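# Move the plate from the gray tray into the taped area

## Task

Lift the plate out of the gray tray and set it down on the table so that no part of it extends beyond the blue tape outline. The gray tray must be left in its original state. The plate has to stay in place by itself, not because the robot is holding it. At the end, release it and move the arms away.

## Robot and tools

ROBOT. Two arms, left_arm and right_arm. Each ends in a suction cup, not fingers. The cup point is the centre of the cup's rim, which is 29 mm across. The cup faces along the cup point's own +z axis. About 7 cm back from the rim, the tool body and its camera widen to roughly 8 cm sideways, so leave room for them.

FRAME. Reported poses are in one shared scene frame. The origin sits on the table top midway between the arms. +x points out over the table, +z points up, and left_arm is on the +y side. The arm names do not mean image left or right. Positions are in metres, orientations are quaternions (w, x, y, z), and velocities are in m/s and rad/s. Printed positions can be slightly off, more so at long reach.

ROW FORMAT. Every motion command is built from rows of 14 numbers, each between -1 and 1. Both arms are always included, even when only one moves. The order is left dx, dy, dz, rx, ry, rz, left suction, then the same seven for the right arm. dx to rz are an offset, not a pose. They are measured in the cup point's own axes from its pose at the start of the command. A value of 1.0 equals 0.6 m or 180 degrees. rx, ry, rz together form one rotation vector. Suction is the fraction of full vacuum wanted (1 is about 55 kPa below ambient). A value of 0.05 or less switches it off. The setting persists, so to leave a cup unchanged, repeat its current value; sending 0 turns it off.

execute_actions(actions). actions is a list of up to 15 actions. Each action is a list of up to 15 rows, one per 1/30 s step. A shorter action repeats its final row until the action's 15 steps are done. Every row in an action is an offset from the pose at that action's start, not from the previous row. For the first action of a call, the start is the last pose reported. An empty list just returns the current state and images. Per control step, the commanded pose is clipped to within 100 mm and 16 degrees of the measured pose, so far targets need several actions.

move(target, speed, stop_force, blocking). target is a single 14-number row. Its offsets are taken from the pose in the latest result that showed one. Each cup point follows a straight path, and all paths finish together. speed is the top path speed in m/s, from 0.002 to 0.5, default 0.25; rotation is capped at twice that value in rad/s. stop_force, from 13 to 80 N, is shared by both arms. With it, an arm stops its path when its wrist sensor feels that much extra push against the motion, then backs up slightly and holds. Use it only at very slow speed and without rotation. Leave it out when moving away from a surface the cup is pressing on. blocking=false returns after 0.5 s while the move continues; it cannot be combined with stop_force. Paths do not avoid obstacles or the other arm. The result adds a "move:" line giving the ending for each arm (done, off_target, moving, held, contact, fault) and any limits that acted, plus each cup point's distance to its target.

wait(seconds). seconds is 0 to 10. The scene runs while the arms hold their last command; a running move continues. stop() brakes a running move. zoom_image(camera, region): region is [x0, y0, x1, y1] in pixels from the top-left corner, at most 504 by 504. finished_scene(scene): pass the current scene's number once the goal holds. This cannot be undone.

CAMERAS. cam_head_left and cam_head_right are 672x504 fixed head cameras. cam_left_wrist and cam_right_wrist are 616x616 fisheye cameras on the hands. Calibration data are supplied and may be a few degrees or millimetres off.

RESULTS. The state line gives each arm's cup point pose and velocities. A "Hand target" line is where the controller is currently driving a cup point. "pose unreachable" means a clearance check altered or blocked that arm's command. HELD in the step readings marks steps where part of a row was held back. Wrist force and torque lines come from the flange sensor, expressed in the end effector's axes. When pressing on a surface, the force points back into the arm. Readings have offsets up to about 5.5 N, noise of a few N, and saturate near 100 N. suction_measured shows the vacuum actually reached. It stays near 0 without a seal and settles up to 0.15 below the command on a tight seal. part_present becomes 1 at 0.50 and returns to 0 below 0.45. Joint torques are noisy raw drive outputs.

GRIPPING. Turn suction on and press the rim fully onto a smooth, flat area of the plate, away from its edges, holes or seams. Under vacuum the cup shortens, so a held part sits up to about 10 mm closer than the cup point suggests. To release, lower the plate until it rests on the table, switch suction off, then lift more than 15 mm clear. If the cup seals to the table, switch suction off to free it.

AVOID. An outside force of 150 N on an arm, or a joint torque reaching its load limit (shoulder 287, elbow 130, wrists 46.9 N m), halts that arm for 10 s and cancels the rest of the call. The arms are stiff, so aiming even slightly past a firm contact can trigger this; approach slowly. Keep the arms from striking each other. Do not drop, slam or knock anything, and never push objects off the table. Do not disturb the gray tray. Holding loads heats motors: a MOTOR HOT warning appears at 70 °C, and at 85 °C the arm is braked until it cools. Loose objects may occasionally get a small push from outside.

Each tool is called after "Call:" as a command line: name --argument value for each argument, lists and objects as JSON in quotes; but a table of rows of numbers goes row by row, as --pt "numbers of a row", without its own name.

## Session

Call:
execute_actions --actions '[]'

Scene clock: 0.00 s.
left_arm: end_effector_position=(+0.5506, +0.7641, +0.2288) suction_measured=0.00 part_present=0 end_effector_quat_wxyz=(+0.001, -0.344, +0.939, -0.001) end_effector_velocity=(+0.000, +0.000, +0.000) end_effector_angular_velocity=(-0.000, -0.000, -0.001) | right_arm: end_effector_position=(+0.6180, -0.5881, +0.2282) suction_measured=0.00 part_present=0 end_effector_quat_wxyz=(+0.000, +0.194, +0.981, -0.001) end_effector_velocity=(-0.001, -0.001, -0.001) end_effector_angular_velocity=(-0.000, +0.003, -0.002)
Joint positions: left_arm=[-0.279 -1.557  2.143 -2.159 -1.571  2.337] | right_arm=[-0.279 -1.557  2.143 -2.157 -1.572 -2.898]
Joint velocities: left_arm=[ 0.    -0.    -0.001  0.    -0.     0.001] | right_arm=[-0.002  0.     0.002  0.001 -0.001  0.   ]
Joint torques (N m, as the arm reports them, + toward a larger angle): no reading
Motor temperatures (°C, as the motors report them): left_arm=[27 27 26 29 33 30] | right_arm=[25 26 26 34 29 29]
Wrist force (N, on the end effector, along its own x y z axes, offset not removed): no reading
Wrist torque (N m, same axes, about the end effector's origin, offset not removed): no reading
Hand target (left_arm): +0.551, +0.764, +0.229; +0.001, -0.344, +0.939, -0.001
Hand target (right_arm): +0.618, -0.588, +0.228; +0.000, +0.194, +0.981, -0.001
camera_calibration (this result's frames):
cam_left_wrist: T_world_to_cam=[[0.658611, -0.750689, -0.0519466, 0.236741], [-0.705879, -0.640263, 0.302981, 0.818663], [-0.260704, -0.162879, -0.95158, 0.583563], [0, 0, 0, 1]] pos_world=[0.574095, 0.796929, 0.319564]
cam_right_wrist: T_world_to_cam=[[-0.358503, -0.93248, -0.0442355, -0.306567], [-0.880157, 0.321834, 0.348922, 0.66705], [-0.311127, 0.164024, -0.936107, 0.599287], [0, 0, 0, 1]] pos_world=[0.663658, -0.598844, 0.314687]

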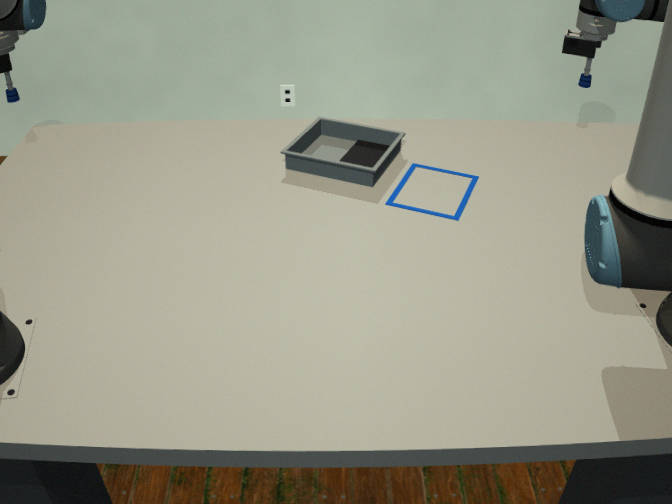

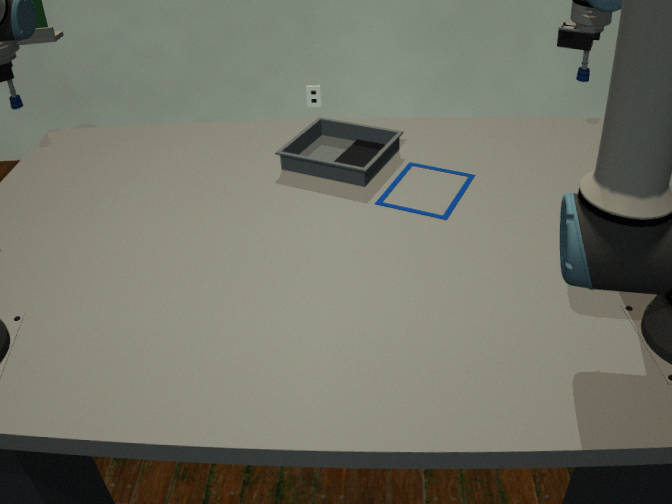

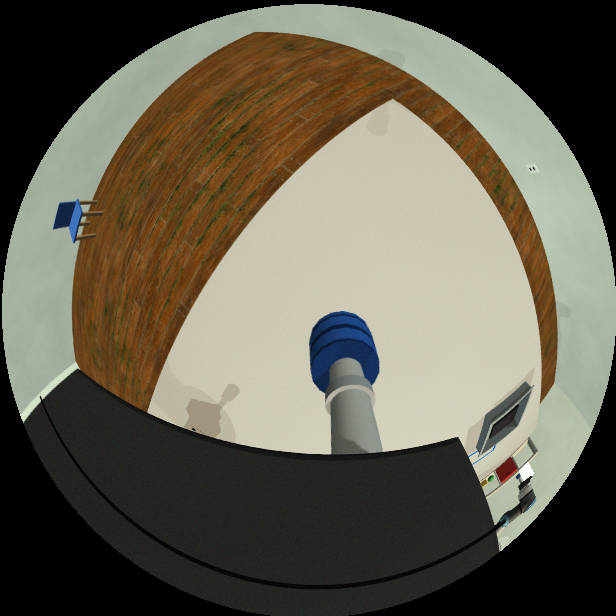

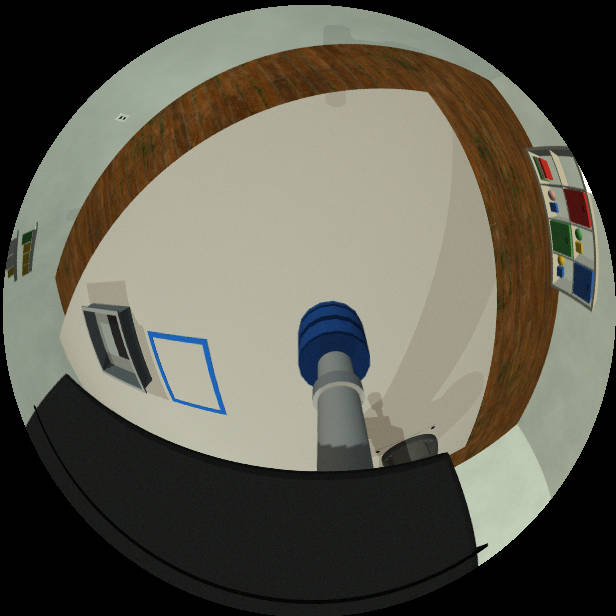

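Call:
move --target '[0,0,0,0,0,0,0,0.332,0.815,0.08,0,0,0,0]' --speed 0.4

Scene clock: 4.80 s.
left_arm: end_effector_position=(+0.5506, +0.7641, +0.2288) suction_measured=0.00 part_present=0 end_effector_quat_wxyz=(+0.001, -0.344, +0.939, -0.001) end_effector_velocity=(-0.000, +0.000, -0.000) end_effector_angular_velocity=(-0.000, +0.000, +0.001) | right_arm: end_effector_position=(+0.6193, -0.0602, +0.1804) suction_measured=0.00 part_present=0 end_effector_quat_wxyz=(+0.001, +0.194, +0.981, -0.001) end_effector_velocity=(+0.001, +0.001, -0.000) end_effector_angular_velocity=(-0.001, -0.002, -0.001)
Joint positions: left_arm=[-0.279 -1.557  2.143 -2.159 -1.571  2.337] | right_arm=[ 0.442 -1.14   1.709 -2.14  -1.572 -2.176]
Joint velocities: left_arm=[ 0. -0.  0. -0. -0. -0.] | right_arm=[ 0.001  0.002 -0.003 -0.    -0.002  0.002]
Joint torques (N m, as the arm reports them, + toward a larger angle): left_arm=[  0.73 -38.52 -35.71  -2.88  -0.44  -0.18] | right_arm=[ 25.13 -68.49 -44.13  -1.26  -2.5    1.87]
Motor temperatures (°C, as the motors report them): left_arm=[27 27 26 29 33 30] | right_arm=[25 26 26 34 29 29]
Wrist force (N, on the end effector, along its own x y z axes, offset not removed): left_arm=[-4.9 -1.4 -0.7] | right_arm=[-0.9 -3.6 1.0]
Wrist torque (N m, same axes, about the end effector's origin, offset not removed): left_arm=[-0.38 0.55 0.05] | right_arm=[-0.62 0.14 -0.07]
Hand target (left_arm): +0.551, +0.764, +0.229; +0.001, -0.344, +0.939, -0.001
Hand target (right_arm): +0.619, -0.060, +0.180; +0.001, +0.194, +0.981, -0.001
Off the commanded pose (left_arm): 0.000 m, 0 deg.
Off the commanded pose (right_arm): 0.001 m, 0 deg.
move: done
camera_calibration (this result's frames):
cam_left_wrist: T_world_to_cam=[[0.658611, -0.750689, -0.0519467, 0.236741], [-0.705879, -0.640263, 0.302981, 0.818663], [-0.260704, -0.162879, -0.95158, 0.583563], [0, 0, 0, 1]] pos_world=[0.574095, 0.796929, 0.319564]
cam_right_wrist: T_world_to_cam=[[-0.358464, -0.932466, -0.0448373, 0.184134], [-0.880548, 0.321772, 0.347992, 0.515372], [-0.310063, 0.164224, -0.936425, 0.467769], [0, 0, 0, 1]] pos_world=[0.664853, -0.0709521, 0.266941]

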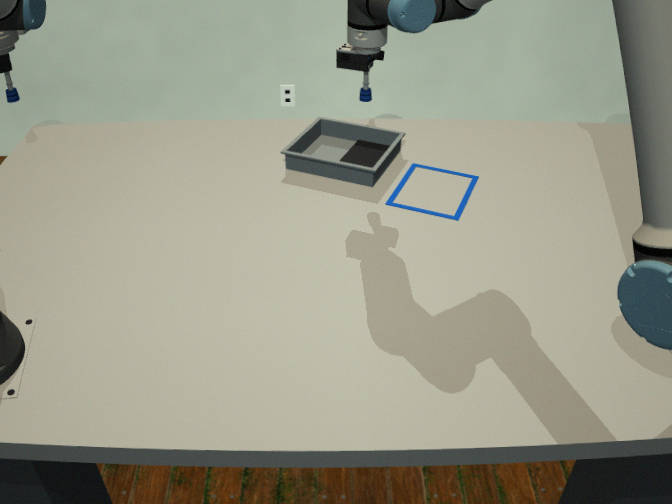

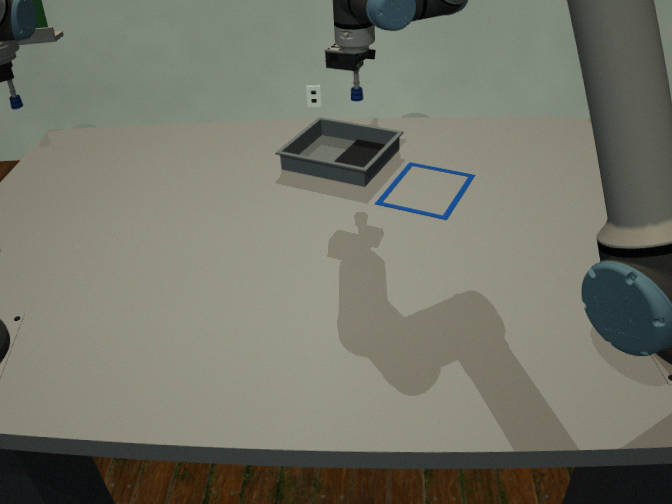

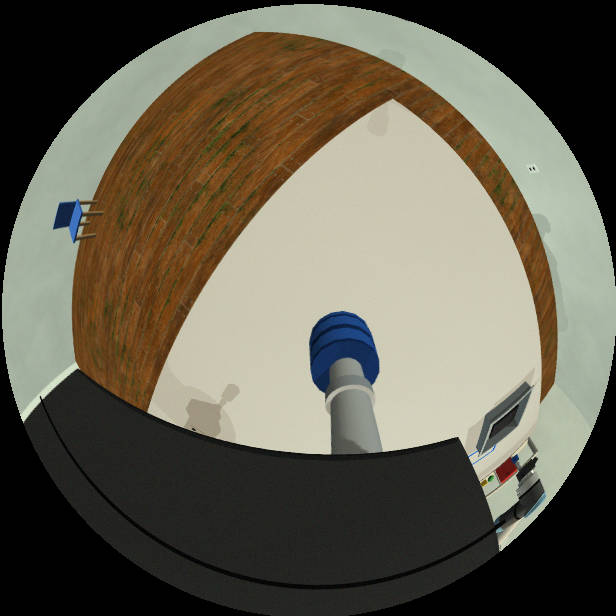

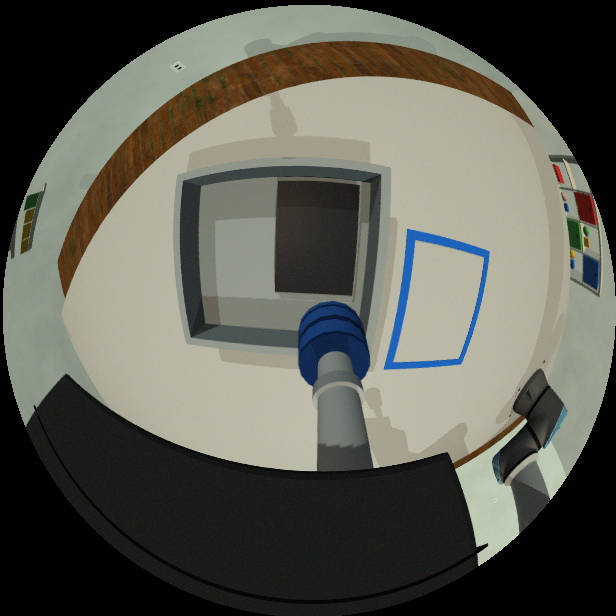

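Call:
move --target '[0,0,0,0,0,0,0,-0.075,0.006,0.15,0,0,0,1]'

Call:
move --target '[0,0,0,0,0,0,0,0,0,0.105,0,0,0,1]' --speed 0.15

Call:
move --target '[0,0,0,0,0,0,0,0,0,0.06,0,0,0,1]' --speed 0.012 --stop_force 13

Scene clock: 10.57 s.
left_arm: end_effector_position=(+0.5506, +0.7641, +0.2288) suction_measured=0.00 part_present=0 end_effector_quat_wxyz=(+0.001, -0.344, +0.939, -0.001) end_effector_velocity=(+0.000, -0.000, +0.000) end_effector_angular_velocity=(-0.000, -0.000, -0.000) | right_arm: end_effector_position=(+0.6623, -0.0739, +0.0905) suction_measured=0.00 part_present=0 end_effector_quat_wxyz=(+0.001, +0.194, +0.981, -0.001) end_effector_velocity=(+0.000, +0.001, -0.001) end_effector_angular_velocity=(+0.001, -0.000, +0.001)
Joint positions: left_arm=[-0.279 -1.557  2.143 -2.159 -1.571  2.337] | right_arm=[ 0.403 -1.023  1.714 -2.262 -1.573 -2.216]
Joint velocities: left_arm=[-0.  0. -0. -0.  0. -0.] | right_arm=[ 0.001  0.002 -0.001 -0.001  0.001 -0.001]
Joint torques (N m, as the arm reports them, + toward a larger angle): left_arm=[  0.17 -33.91 -36.2   -2.83  -0.5   -0.23] | right_arm=[-16.92 -72.6  -42.16  -6.16   0.04  -2.2 ]
Motor temperatures (°C, as the motors report them): left_arm=[27 27 26 29 33 30] | right_arm=[25 26 26 34 29 29]
Wrist force (N, on the end effector, along its own x y z axes, offset not removed): left_arm=[1.4 -0.3 -0.3] | right_arm=[4.5 1.7 0.8]
Wrist torque (N m, same axes, about the end effector's origin, offset not removed): left_arm=[-0.34 -0.22 0.02] | right_arm=[0.18 -0.54 -0.04]
Hand target (left_arm): +0.551, +0.764, +0.229; +0.001, -0.344, +0.939, -0.001
Hand target (right_arm): +0.662, -0.074, +0.090; +0.001, +0.194, +0.981, -0.001
Off the commanded pose (left_arm): 0.000 m, 0 deg.
Off the commanded pose (right_arm): 0.000 m, 0 deg.
move: done
camera_calibration (this result's frames):
cam_left_wrist: T_world_to_cam=[[0.658611, -0.750689, -0.0519466, 0.236741], [-0.705879, -0.640263, 0.302981, 0.818664], [-0.260704, -0.162879, -0.95158, 0.583563], [0, 0, 0, 1]] pos_world=[0.574095, 0.796929, 0.319564]
cam_right_wrist: T_world_to_cam=[[-0.358452, -0.932476, -0.0447236, 0.182745], [-0.880545, 0.3218, 0.347973, 0.588952], [-0.310084, 0.164113, -0.936437, 0.399181], [0, 0, 0, 1]] pos_world=[0.707884, -0.0846295, 0.177042]

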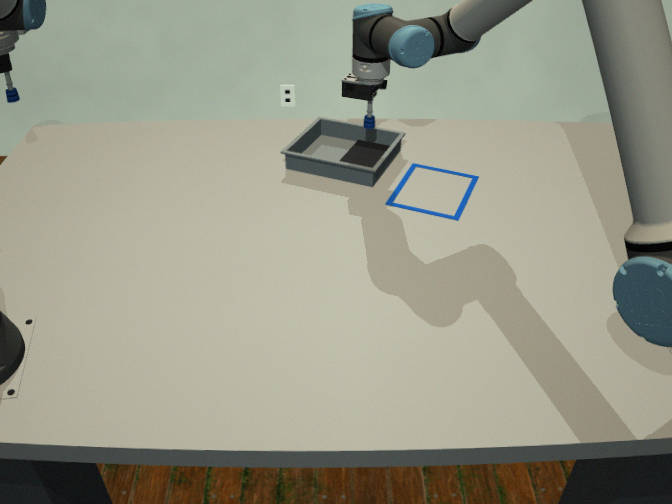

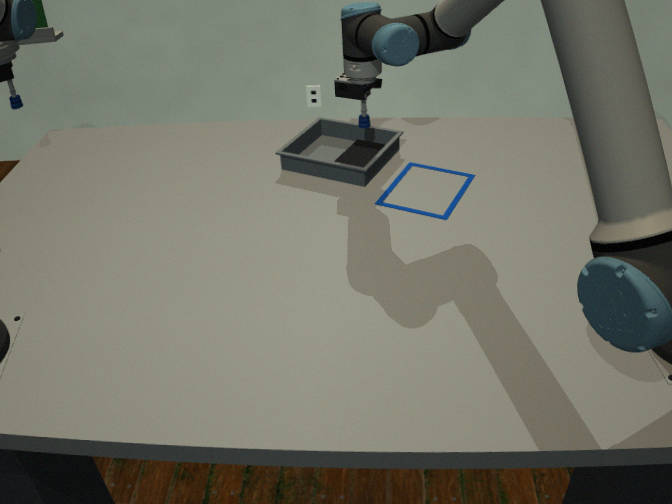

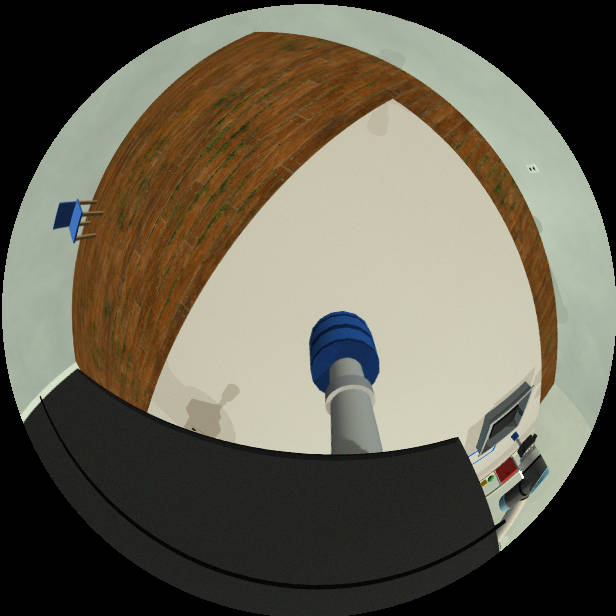

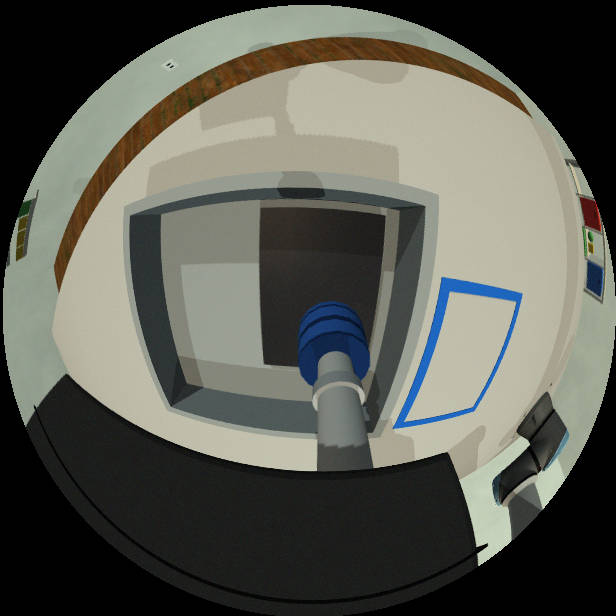

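Scene clock: 11.47 s.
left_arm: end_effector_position=(+0.5506, +0.7641, +0.2288) suction_measured=0.00 part_present=0 end_effector_quat_wxyz=(+0.001, -0.344, +0.939, -0.001) end_effector_velocity=(-0.000, -0.000, -0.001) end_effector_angular_velocity=(+0.000, +0.001, -0.000) | right_arm: end_effector_position=(+0.6624, -0.0739, +0.0276) suction_measured=0.00 part_present=0 end_effector_quat_wxyz=(+0.001, +0.194, +0.981, -0.001) end_effector_velocity=(+0.001, -0.000, -0.001) end_effector_angular_velocity=(-0.000, -0.000, -0.001)
Joint positions: left_arm=[-0.279 -1.557  2.143 -2.159 -1.571  2.337] | right_arm=[ 0.403 -0.953  1.737 -2.355 -1.573 -2.216]
Joint velocities: left_arm=[-0.     0.     0.001 -0.     0.    -0.   ] | right_arm=[-0.     0.002 -0.    -0.001 -0.     0.   ]
Joint torques (N m, as the arm reports them, + toward a larger angle): left_arm=[ -2.91 -37.9  -36.11  -3.12  -0.63   0.01] | right_arm=[ -6.96 -76.16 -23.33  -5.96  -0.74   0.29]
Motor temperatures (°C, as the motors report them): left_arm=[27 27 26 29 33 30] | right_arm=[25 26 26 34 29 29]
Wrist force (N, on the end effector, along its own x y z axes, offset not removed): left_arm=[-1.5 -2.1 1.5] | right_arm=[0.9 -1.3 -3.2]
Wrist torque (N m, same axes, about the end effector's origin, offset not removed): left_arm=[-0.46 0.24 0.20] | right_arm=[-0.25 0.00 0.09]
Hand target (left_arm): +0.551, +0.764, +0.229; +0.001, -0.344, +0.939, -0.001
Hand target (right_arm): +0.662, -0.074, +0.028; +0.001, +0.194, +0.981, -0.001
Off the commanded pose (left_arm): 0.000 m, 0 deg.
Off the commanded pose (right_arm): 0.000 m, 0 deg.
move: done
camera_calibration (this result's frames):
cam_left_wrist: T_world_to_cam=[[0.658611, -0.750689, -0.0519467, 0.236741], [-0.705879, -0.640263, 0.302981, 0.818663], [-0.260704, -0.162879, -0.95158, 0.583563], [0, 0, 0, 1]] pos_world=[0.574095, 0.796929, 0.319564]
cam_right_wrist: T_world_to_cam=[[-0.35845, -0.932476, -0.0447346, 0.179972], [-0.88055, 0.321796, 0.347964, 0.610928], [-0.310073, 0.164119, -0.93644, 0.34032], [0, 0, 0, 1]] pos_world=[0.707987, -0.0846273, 0.114159]

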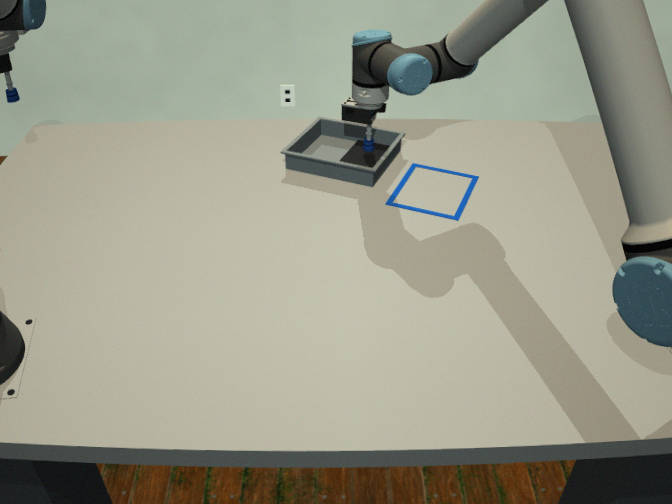

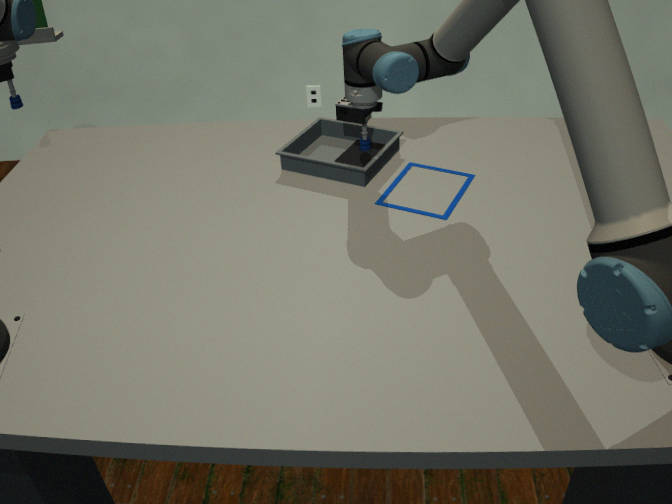

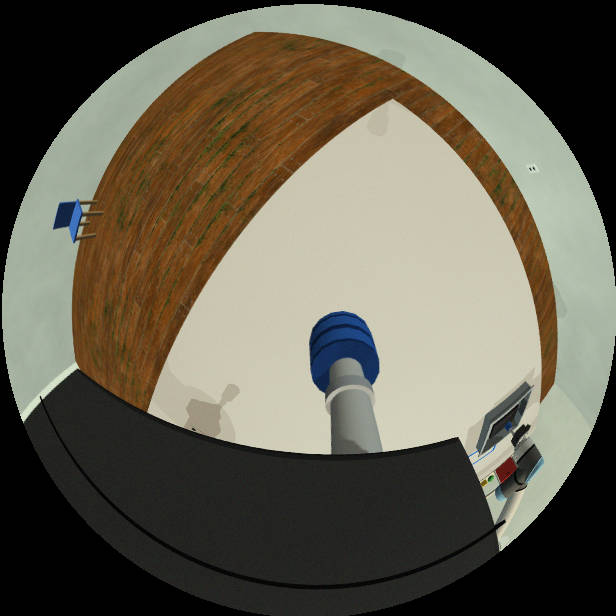

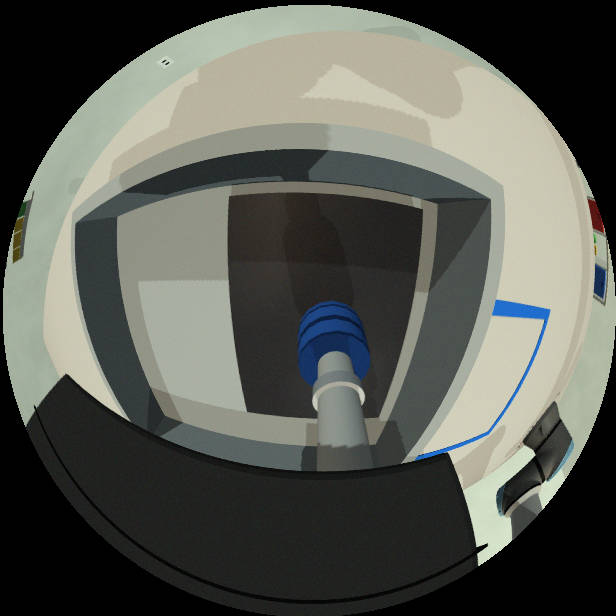

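Scene clock: 13.77 s.
left_arm: end_effector_position=(+0.5506, +0.7641, +0.2288) suction_measured=0.00 part_present=0 end_effector_quat_wxyz=(+0.001, -0.344, +0.939, -0.001) end_effector_velocity=(-0.000, -0.000, -0.000) end_effector_angular_velocity=(-0.000, +0.000, -0.000) | right_arm: end_effector_position=(+0.6626, -0.0738, +0.0048) suction_measured=1.00 part_present=1 end_effector_quat_wxyz=(+0.001, +0.194, +0.981, -0.000) end_effector_velocity=(-0.001, -0.001, +0.001) end_effector_angular_velocity=(-0.002, +0.004, -0.001)
Joint positions: left_arm=[-0.279 -1.557  2.143 -2.159 -1.571  2.337] | right_arm=[ 0.403 -0.926  1.742 -2.388 -1.573 -2.216]
Joint velocities: left_arm=[-0. -0.  0.  0. -0.  0.] | right_arm=[-0.001 -0.002  0.001  0.006 -0.    -0.   ]
Joint torques (N m, as the arm reports them, + toward a larger angle): left_arm=[ -1.07 -36.21 -35.77  -2.97  -0.24  -0.05] | right_arm=[-12.37 -72.05 -12.55   2.4   -0.58  -0.46]
Motor temperatures (°C, as the motors report them): left_arm=[27 27 26 29 33 30] | right_arm=[25 26 26 34 29 29]
Wrist force (N, on the end effector, along its own x y z axes, offset not removed): left_arm=[-1.3 -2.5 -2.6] | right_arm=[6.7 -2.2 -34.0]
Wrist torque (N m, same axes, about the end effector's origin, offset not removed): left_arm=[-0.48 0.10 -0.05] | right_arm=[-0.06 -0.47 -0.15]
Hand target (left_arm): +0.551, +0.764, +0.229; +0.001, -0.344, +0.939, -0.001
Hand target (right_arm): +0.663, -0.074, +0.005; +0.001, +0.194, +0.981, -0.001
Off the commanded pose (left_arm): 0.000 m, 0 deg.
Off the commanded pose (right_arm): 0.013 m, 0 deg.
move: contact (right_arm)
camera_calibration (this result's frames):
cam_right_wrist: T_world_to_cam=[[-0.35843, -0.932464, -0.0451447, 0.179097], [-0.880706, 0.321703, 0.347654, 0.619111], [-0.309652, 0.164369, -0.936535, 0.318662], [0, 0, 0, 1]] pos_world=[0.708123, -0.0845469, 0.091287]

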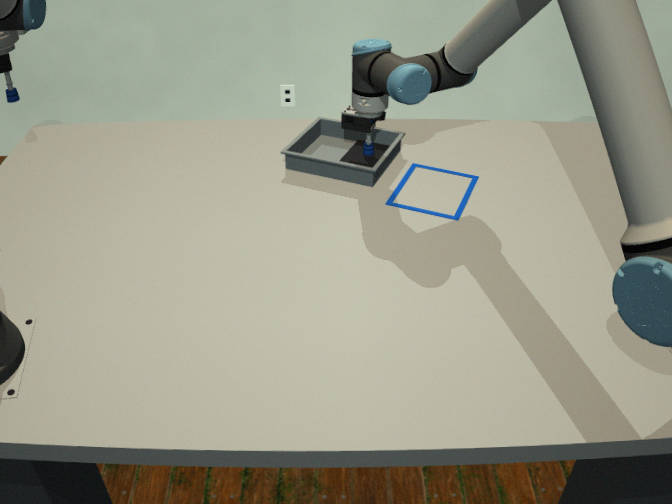

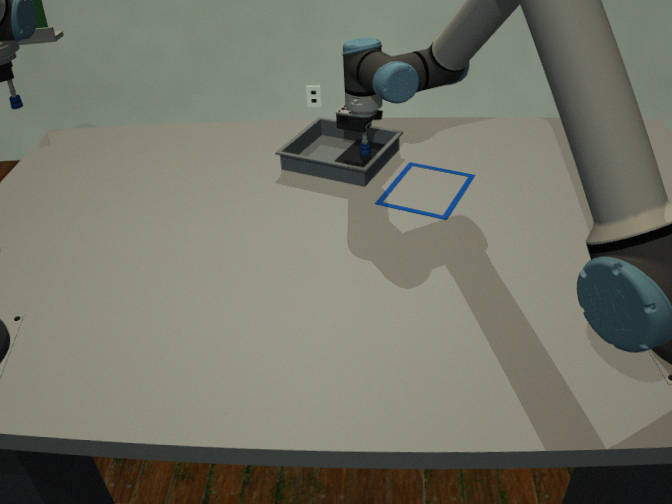

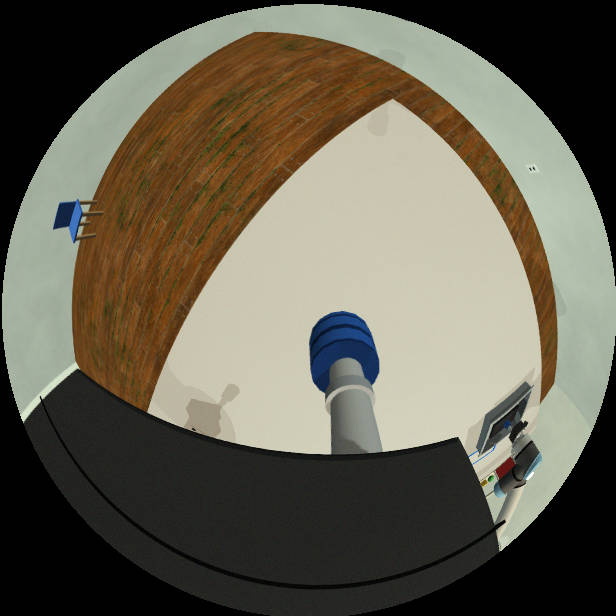

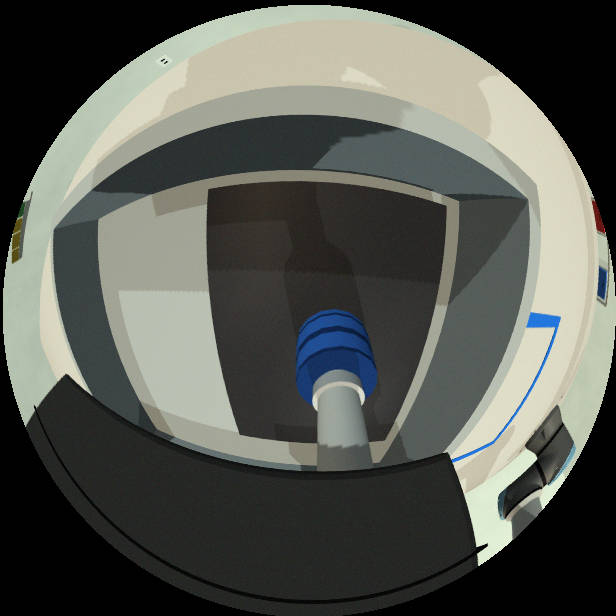

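Call:
move --target '[0,0,0,0,0,0,0,0.017,0.017,-0.15,0,0,0,1]' --speed 0.15

Call:
move --target '[0,0,0,0,0,0,0,0.115,-0.352,0,0,0,0,1]' --speed 0.3

Call:
move --target '[0,0,0,0,0,0,0,0,0,0.13,0,0,0,1]' --speed 0.15

Scene clock: 19.10 s.
left_arm: end_effector_position=(+0.5506, +0.7641, +0.2288) suction_measured=0.00 part_present=0 end_effector_quat_wxyz=(+0.001, -0.344, +0.939, -0.001) end_effector_velocity=(+0.000, +0.000, -0.000) end_effector_angular_velocity=(-0.000, -0.000, +0.000) | right_arm: end_effector_position=(+0.6569, -0.0606, +0.0946) suction_measured=1.00 part_present=1 end_effector_quat_wxyz=(+0.001, +0.194, +0.981, -0.000) end_effector_velocity=(-0.001, +0.001, +0.001) end_effector_angular_velocity=(-0.001, +0.000, +0.001)
Joint positions: left_arm=[-0.279 -1.557  2.143 -2.159 -1.571  2.337] | right_arm=[ 0.419 -1.021  1.701 -2.251 -1.573 -2.2  ]
Joint velocities: left_arm=[ 0.001  0.     0.    -0.001 -0.     0.   ] | right_arm=[ 0.002 -0.001 -0.     0.002 -0.     0.001]
Joint torques (N m, as the arm reports them, + toward a larger angle): left_arm=[ -0.16 -36.39 -36.69  -3.41  -0.29  -0.19] | right_arm=[ 22.5  -94.81 -42.63  -1.03   0.61   1.46]
Motor temperatures (°C, as the motors report them): left_arm=[27 27 26 29 33 30] | right_arm=[25 26 26 34 29 29]
Wrist force (N, on the end effector, along its own x y z axes, offset not removed): left_arm=[-0.5 -1.5 -1.6] | right_arm=[-0.3 1.9 0.8]
Wrist torque (N m, same axes, about the end effector's origin, offset not removed): left_arm=[-0.26 0.09 -0.03] | right_arm=[0.15 0.15 -0.15]
Hand target (left_arm): +0.551, +0.764, +0.229; +0.001, -0.344, +0.939, -0.001
Hand target (right_arm): +0.657, -0.061, +0.095; +0.001, +0.194, +0.981, -0.000
Off the commanded pose (left_arm): 0.000 m, 0 deg.
Off the commanded pose (right_arm): 0.000 m, 0 deg.
move: done
camera_calibration (this result's frames):
cam_left_wrist: T_world_to_cam=[[0.658611, -0.750689, -0.0519468, 0.236741], [-0.705879, -0.640263, 0.302981, 0.818663], [-0.260704, -0.162879, -0.95158, 0.583563], [0, 0, 0, 1]] pos_world=[0.574095, 0.796929, 0.319564]
cam_right_wrist: T_world_to_cam=[[-0.358435, -0.932462, -0.0451575, 0.193428], [-0.880706, 0.321704, 0.347655, 0.578576], [-0.309648, 0.164382, -0.936534, 0.398902], [0, 0, 0, 1]] pos_world=[0.702405, -0.0713384, 0.181175]

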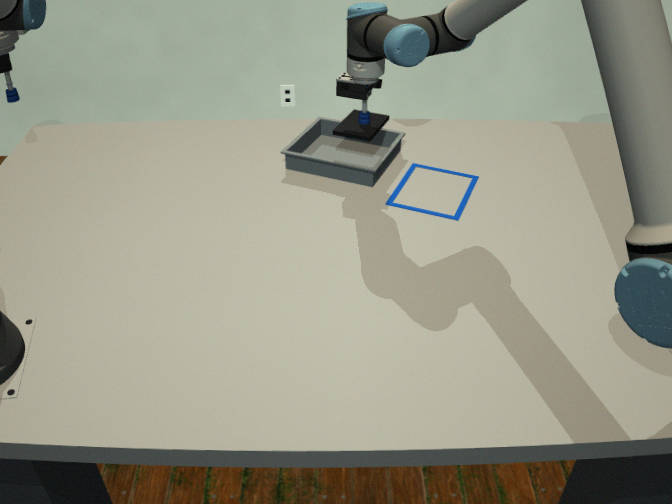

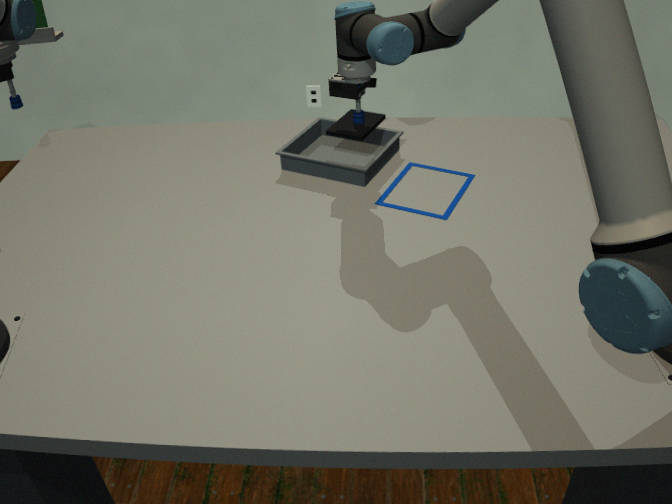

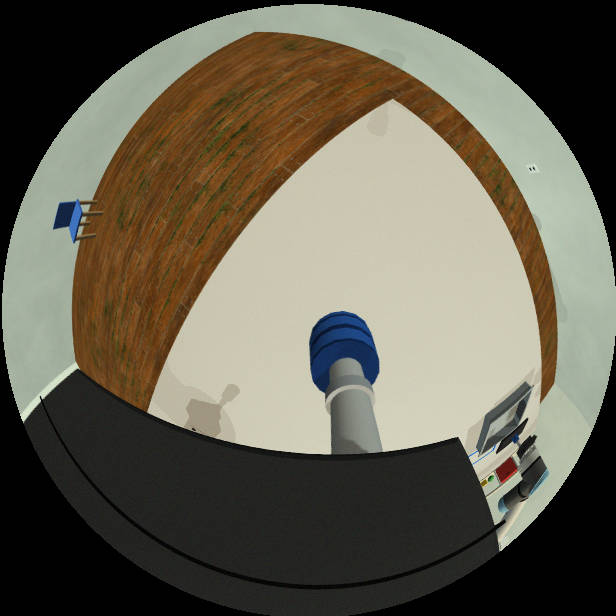

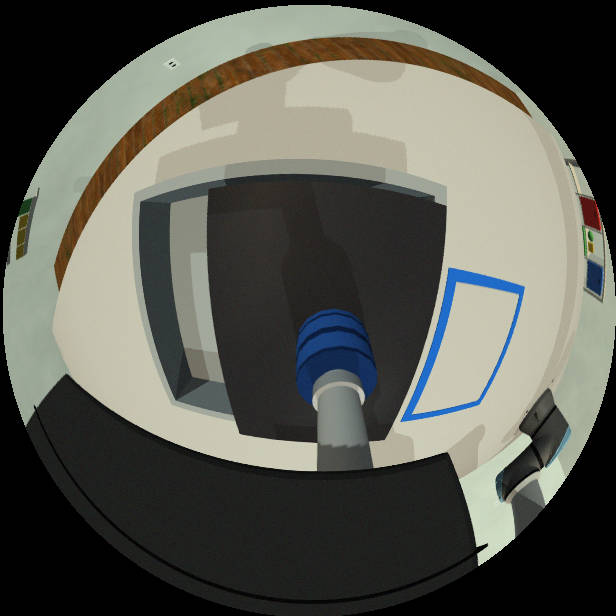

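Scene clock: 20.43 s.
left_arm: end_effector_position=(+0.5506, +0.7641, +0.2288) suction_measured=0.00 part_present=0 end_effector_quat_wxyz=(+0.001, -0.344, +0.939, -0.001) end_effector_velocity=(-0.000, +0.000, -0.000) end_effector_angular_velocity=(+0.000, +0.001, +0.000) | right_arm: end_effector_position=(+0.5131, -0.2298, +0.0943) suction_measured=0.96 part_present=1 end_effector_quat_wxyz=(+0.001, +0.194, +0.981, -0.001) end_effector_velocity=(-0.001, -0.001, +0.000) end_effector_angular_velocity=(-0.000, +0.000, +0.001)
Joint positions: left_arm=[-0.279 -1.557  2.143 -2.159 -1.571  2.337] | right_arm=[ 0.316 -1.305  2.153 -2.419 -1.573 -2.303]
Joint velocities: left_arm=[ 0.    -0.     0.     0.001 -0.     0.   ] | right_arm=[-0.    -0.002  0.002 -0.    -0.    -0.002]
Joint torques (N m, as the arm reports them, + toward a larger angle): left_arm=[ -1.01 -36.38 -36.23  -2.89  -0.49  -0.17] | right_arm=[-16.67 -66.48 -20.3   -6.37   3.2   -2.36]
Motor temperatures (°C, as the motors report them): left_arm=[27 27 26 29 33 30] | right_arm=[25 26 26 34 29 29]
Wrist force (N, on the end effector, along its own x y z axes, offset not removed): left_arm=[2.8 0.2 1.6] | right_arm=[5.3 -3.5 -1.4]
Wrist torque (N m, same axes, about the end effector's origin, offset not removed): left_arm=[0.08 -0.35 0.08] | right_arm=[-0.43 -0.80 -0.01]
Hand target (left_arm): +0.551, +0.764, +0.229; +0.001, -0.344, +0.939, -0.001
Hand target (right_arm): +0.513, -0.230, +0.094; +0.001, +0.194, +0.981, -0.001
Off the commanded pose (left_arm): 0.000 m, 0 deg.
Off the commanded pose (right_arm): 0.000 m, 0 deg.
move: done
camera_calibration (this result's frames):
cam_right_wrist: T_world_to_cam=[[-0.358444, -0.932464, -0.0450293, -0.0159144], [-0.88066, 0.321738, 0.347739, 0.506455], [-0.309766, 0.164301, -0.93651, 0.381905], [0, 0, 0, 1]] pos_world=[0.558612, -0.240533, 0.180827]

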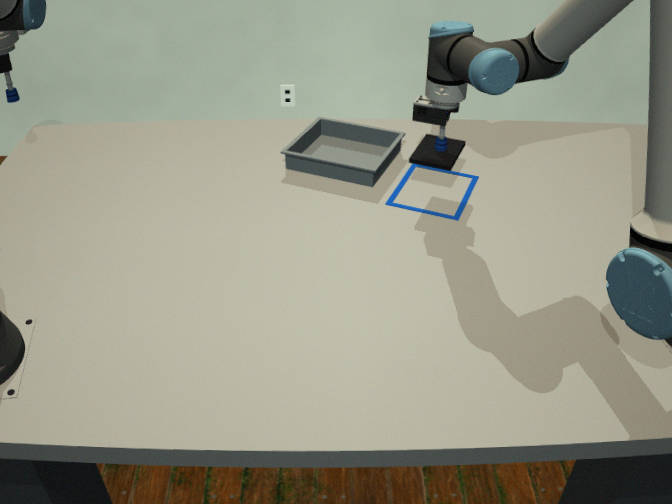

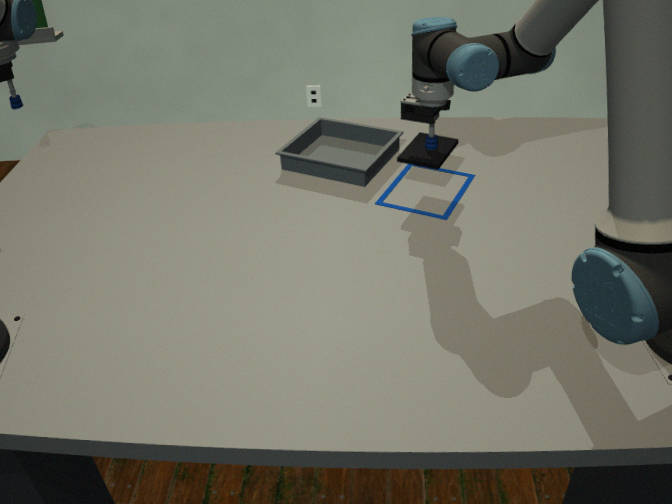

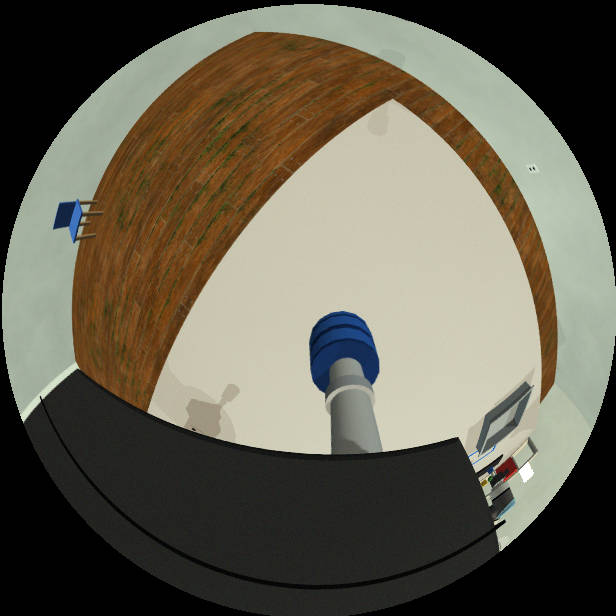

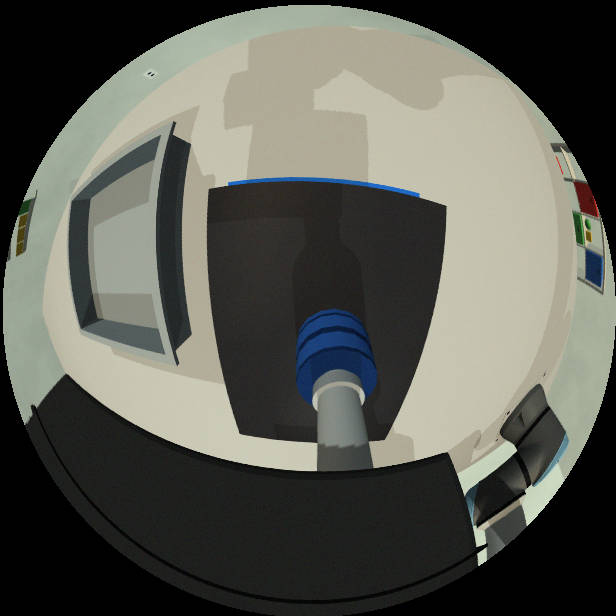

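Scene clock: 21.43 s.
left_arm: end_effector_position=(+0.5506, +0.7641, +0.2288) suction_measured=0.00 part_present=0 end_effector_quat_wxyz=(+0.001, -0.344, +0.939, -0.001) end_effector_velocity=(+0.000, +0.000, +0.000) end_effector_angular_velocity=(-0.000, -0.000, +0.001) | right_arm: end_effector_position=(+0.5133, -0.2298, +0.0164) suction_measured=0.99 part_present=1 end_effector_quat_wxyz=(+0.001, +0.194, +0.981, -0.001) end_effector_velocity=(+0.000, +0.000, -0.001) end_effector_angular_velocity=(-0.000, -0.001, +0.000)
Joint positions: left_arm=[-0.279 -1.557  2.143 -2.159 -1.571  2.337] | right_arm=[ 0.316 -1.182  2.186 -2.576 -1.573 -2.303]
Joint velocities: left_arm=[ 0.001  0.    -0.001  0.    -0.    -0.   ] | right_arm=[ 0.001  0.003 -0.    -0.003 -0.001  0.001]
Joint torques (N m, as the arm reports them, + toward a larger angle): left_arm=[ -1.25 -38.01 -36.06  -2.84  -0.26  -0.23] | right_arm=[  8.11 -57.3  -15.21  -6.22   2.06   1.04]
Motor temperatures (°C, as the motors report them): left_arm=[27 27 26 29 33 30] | right_arm=[25 26 26 34 29 29]
Wrist force (N, on the end effector, along its own x y z axes, offset not removed): left_arm=[-2.0 2.0 1.1] | right_arm=[1.2 -4.9 2.8]
Wrist torque (N m, same axes, about the end effector's origin, offset not removed): left_arm=[0.22 0.21 0.01] | right_arm=[-0.69 -0.14 -0.14]
Hand target (left_arm): +0.551, +0.764, +0.229; +0.001, -0.344, +0.939, -0.001
Hand target (right_arm): +0.513, -0.230, +0.016; +0.001, +0.194, +0.981, -0.001
Off the commanded pose (left_arm): 0.000 m, 0 deg.
Off the commanded pose (right_arm): 0.000 m, 0 deg.
move: done
camera_calibration (this result's frames):
cam_left_wrist: T_world_to_cam=[[0.658611, -0.750689, -0.0519467, 0.236741], [-0.705879, -0.640263, 0.302981, 0.818664], [-0.260704, -0.162879, -0.95158, 0.583563], [0, 0, 0, 1]] pos_world=[0.574095, 0.796929, 0.319564]
cam_right_wrist: T_world_to_cam=[[-0.358554, -0.932422, -0.0450287, -0.0193045], [-0.880619, 0.32184, 0.347749, 0.533718], [-0.309757, 0.16434, -0.936506, 0.309013], [0, 0, 0, 1]] pos_world=[0.5588, -0.240555, 0.102924]

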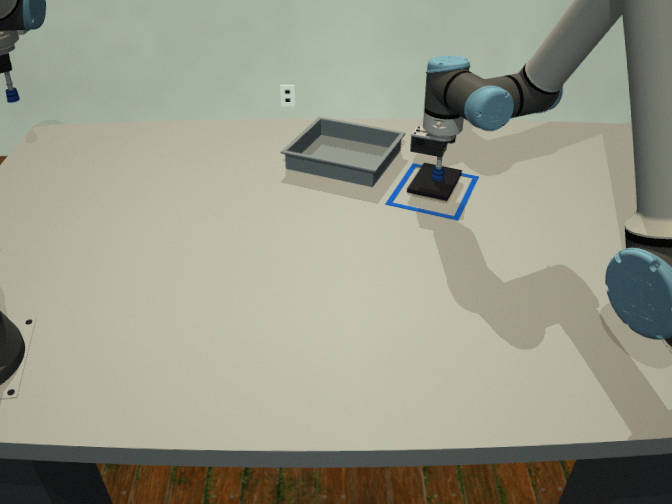

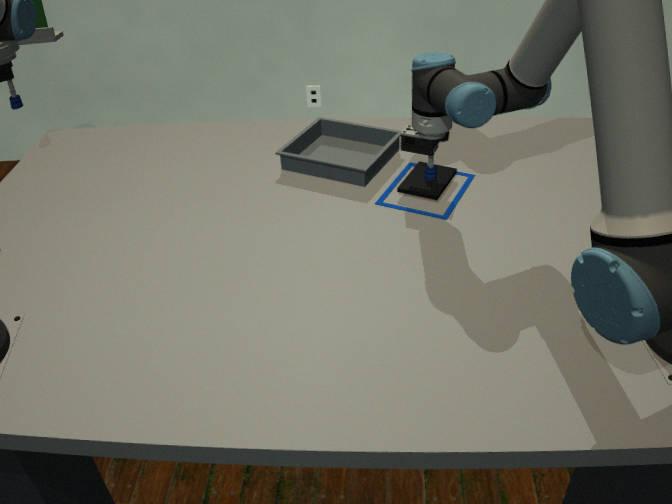

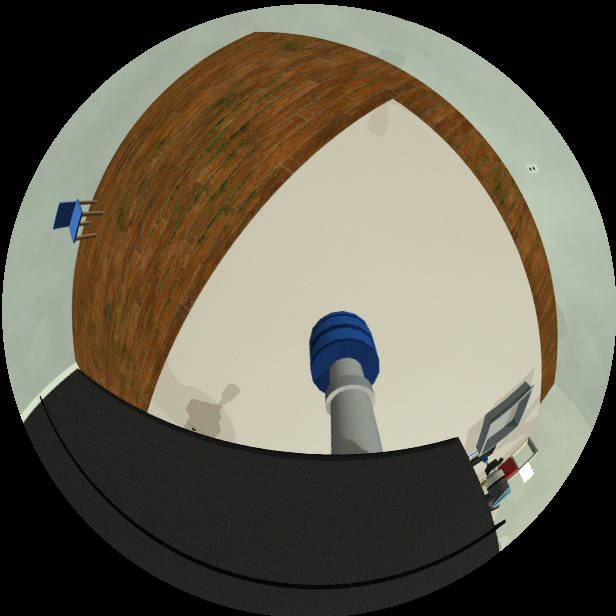

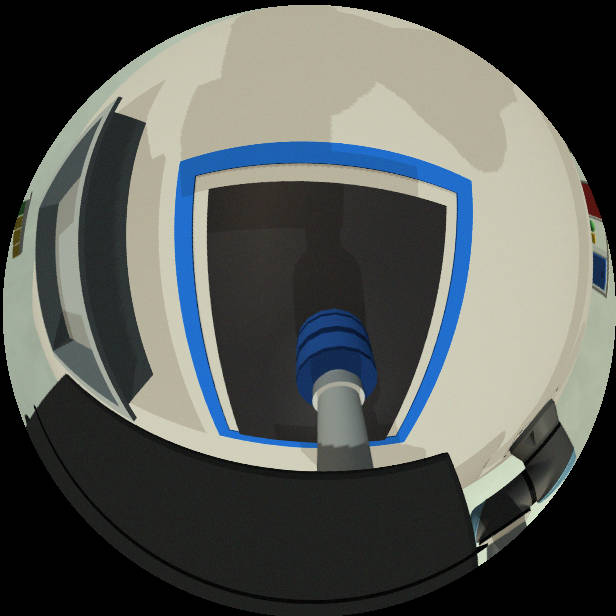

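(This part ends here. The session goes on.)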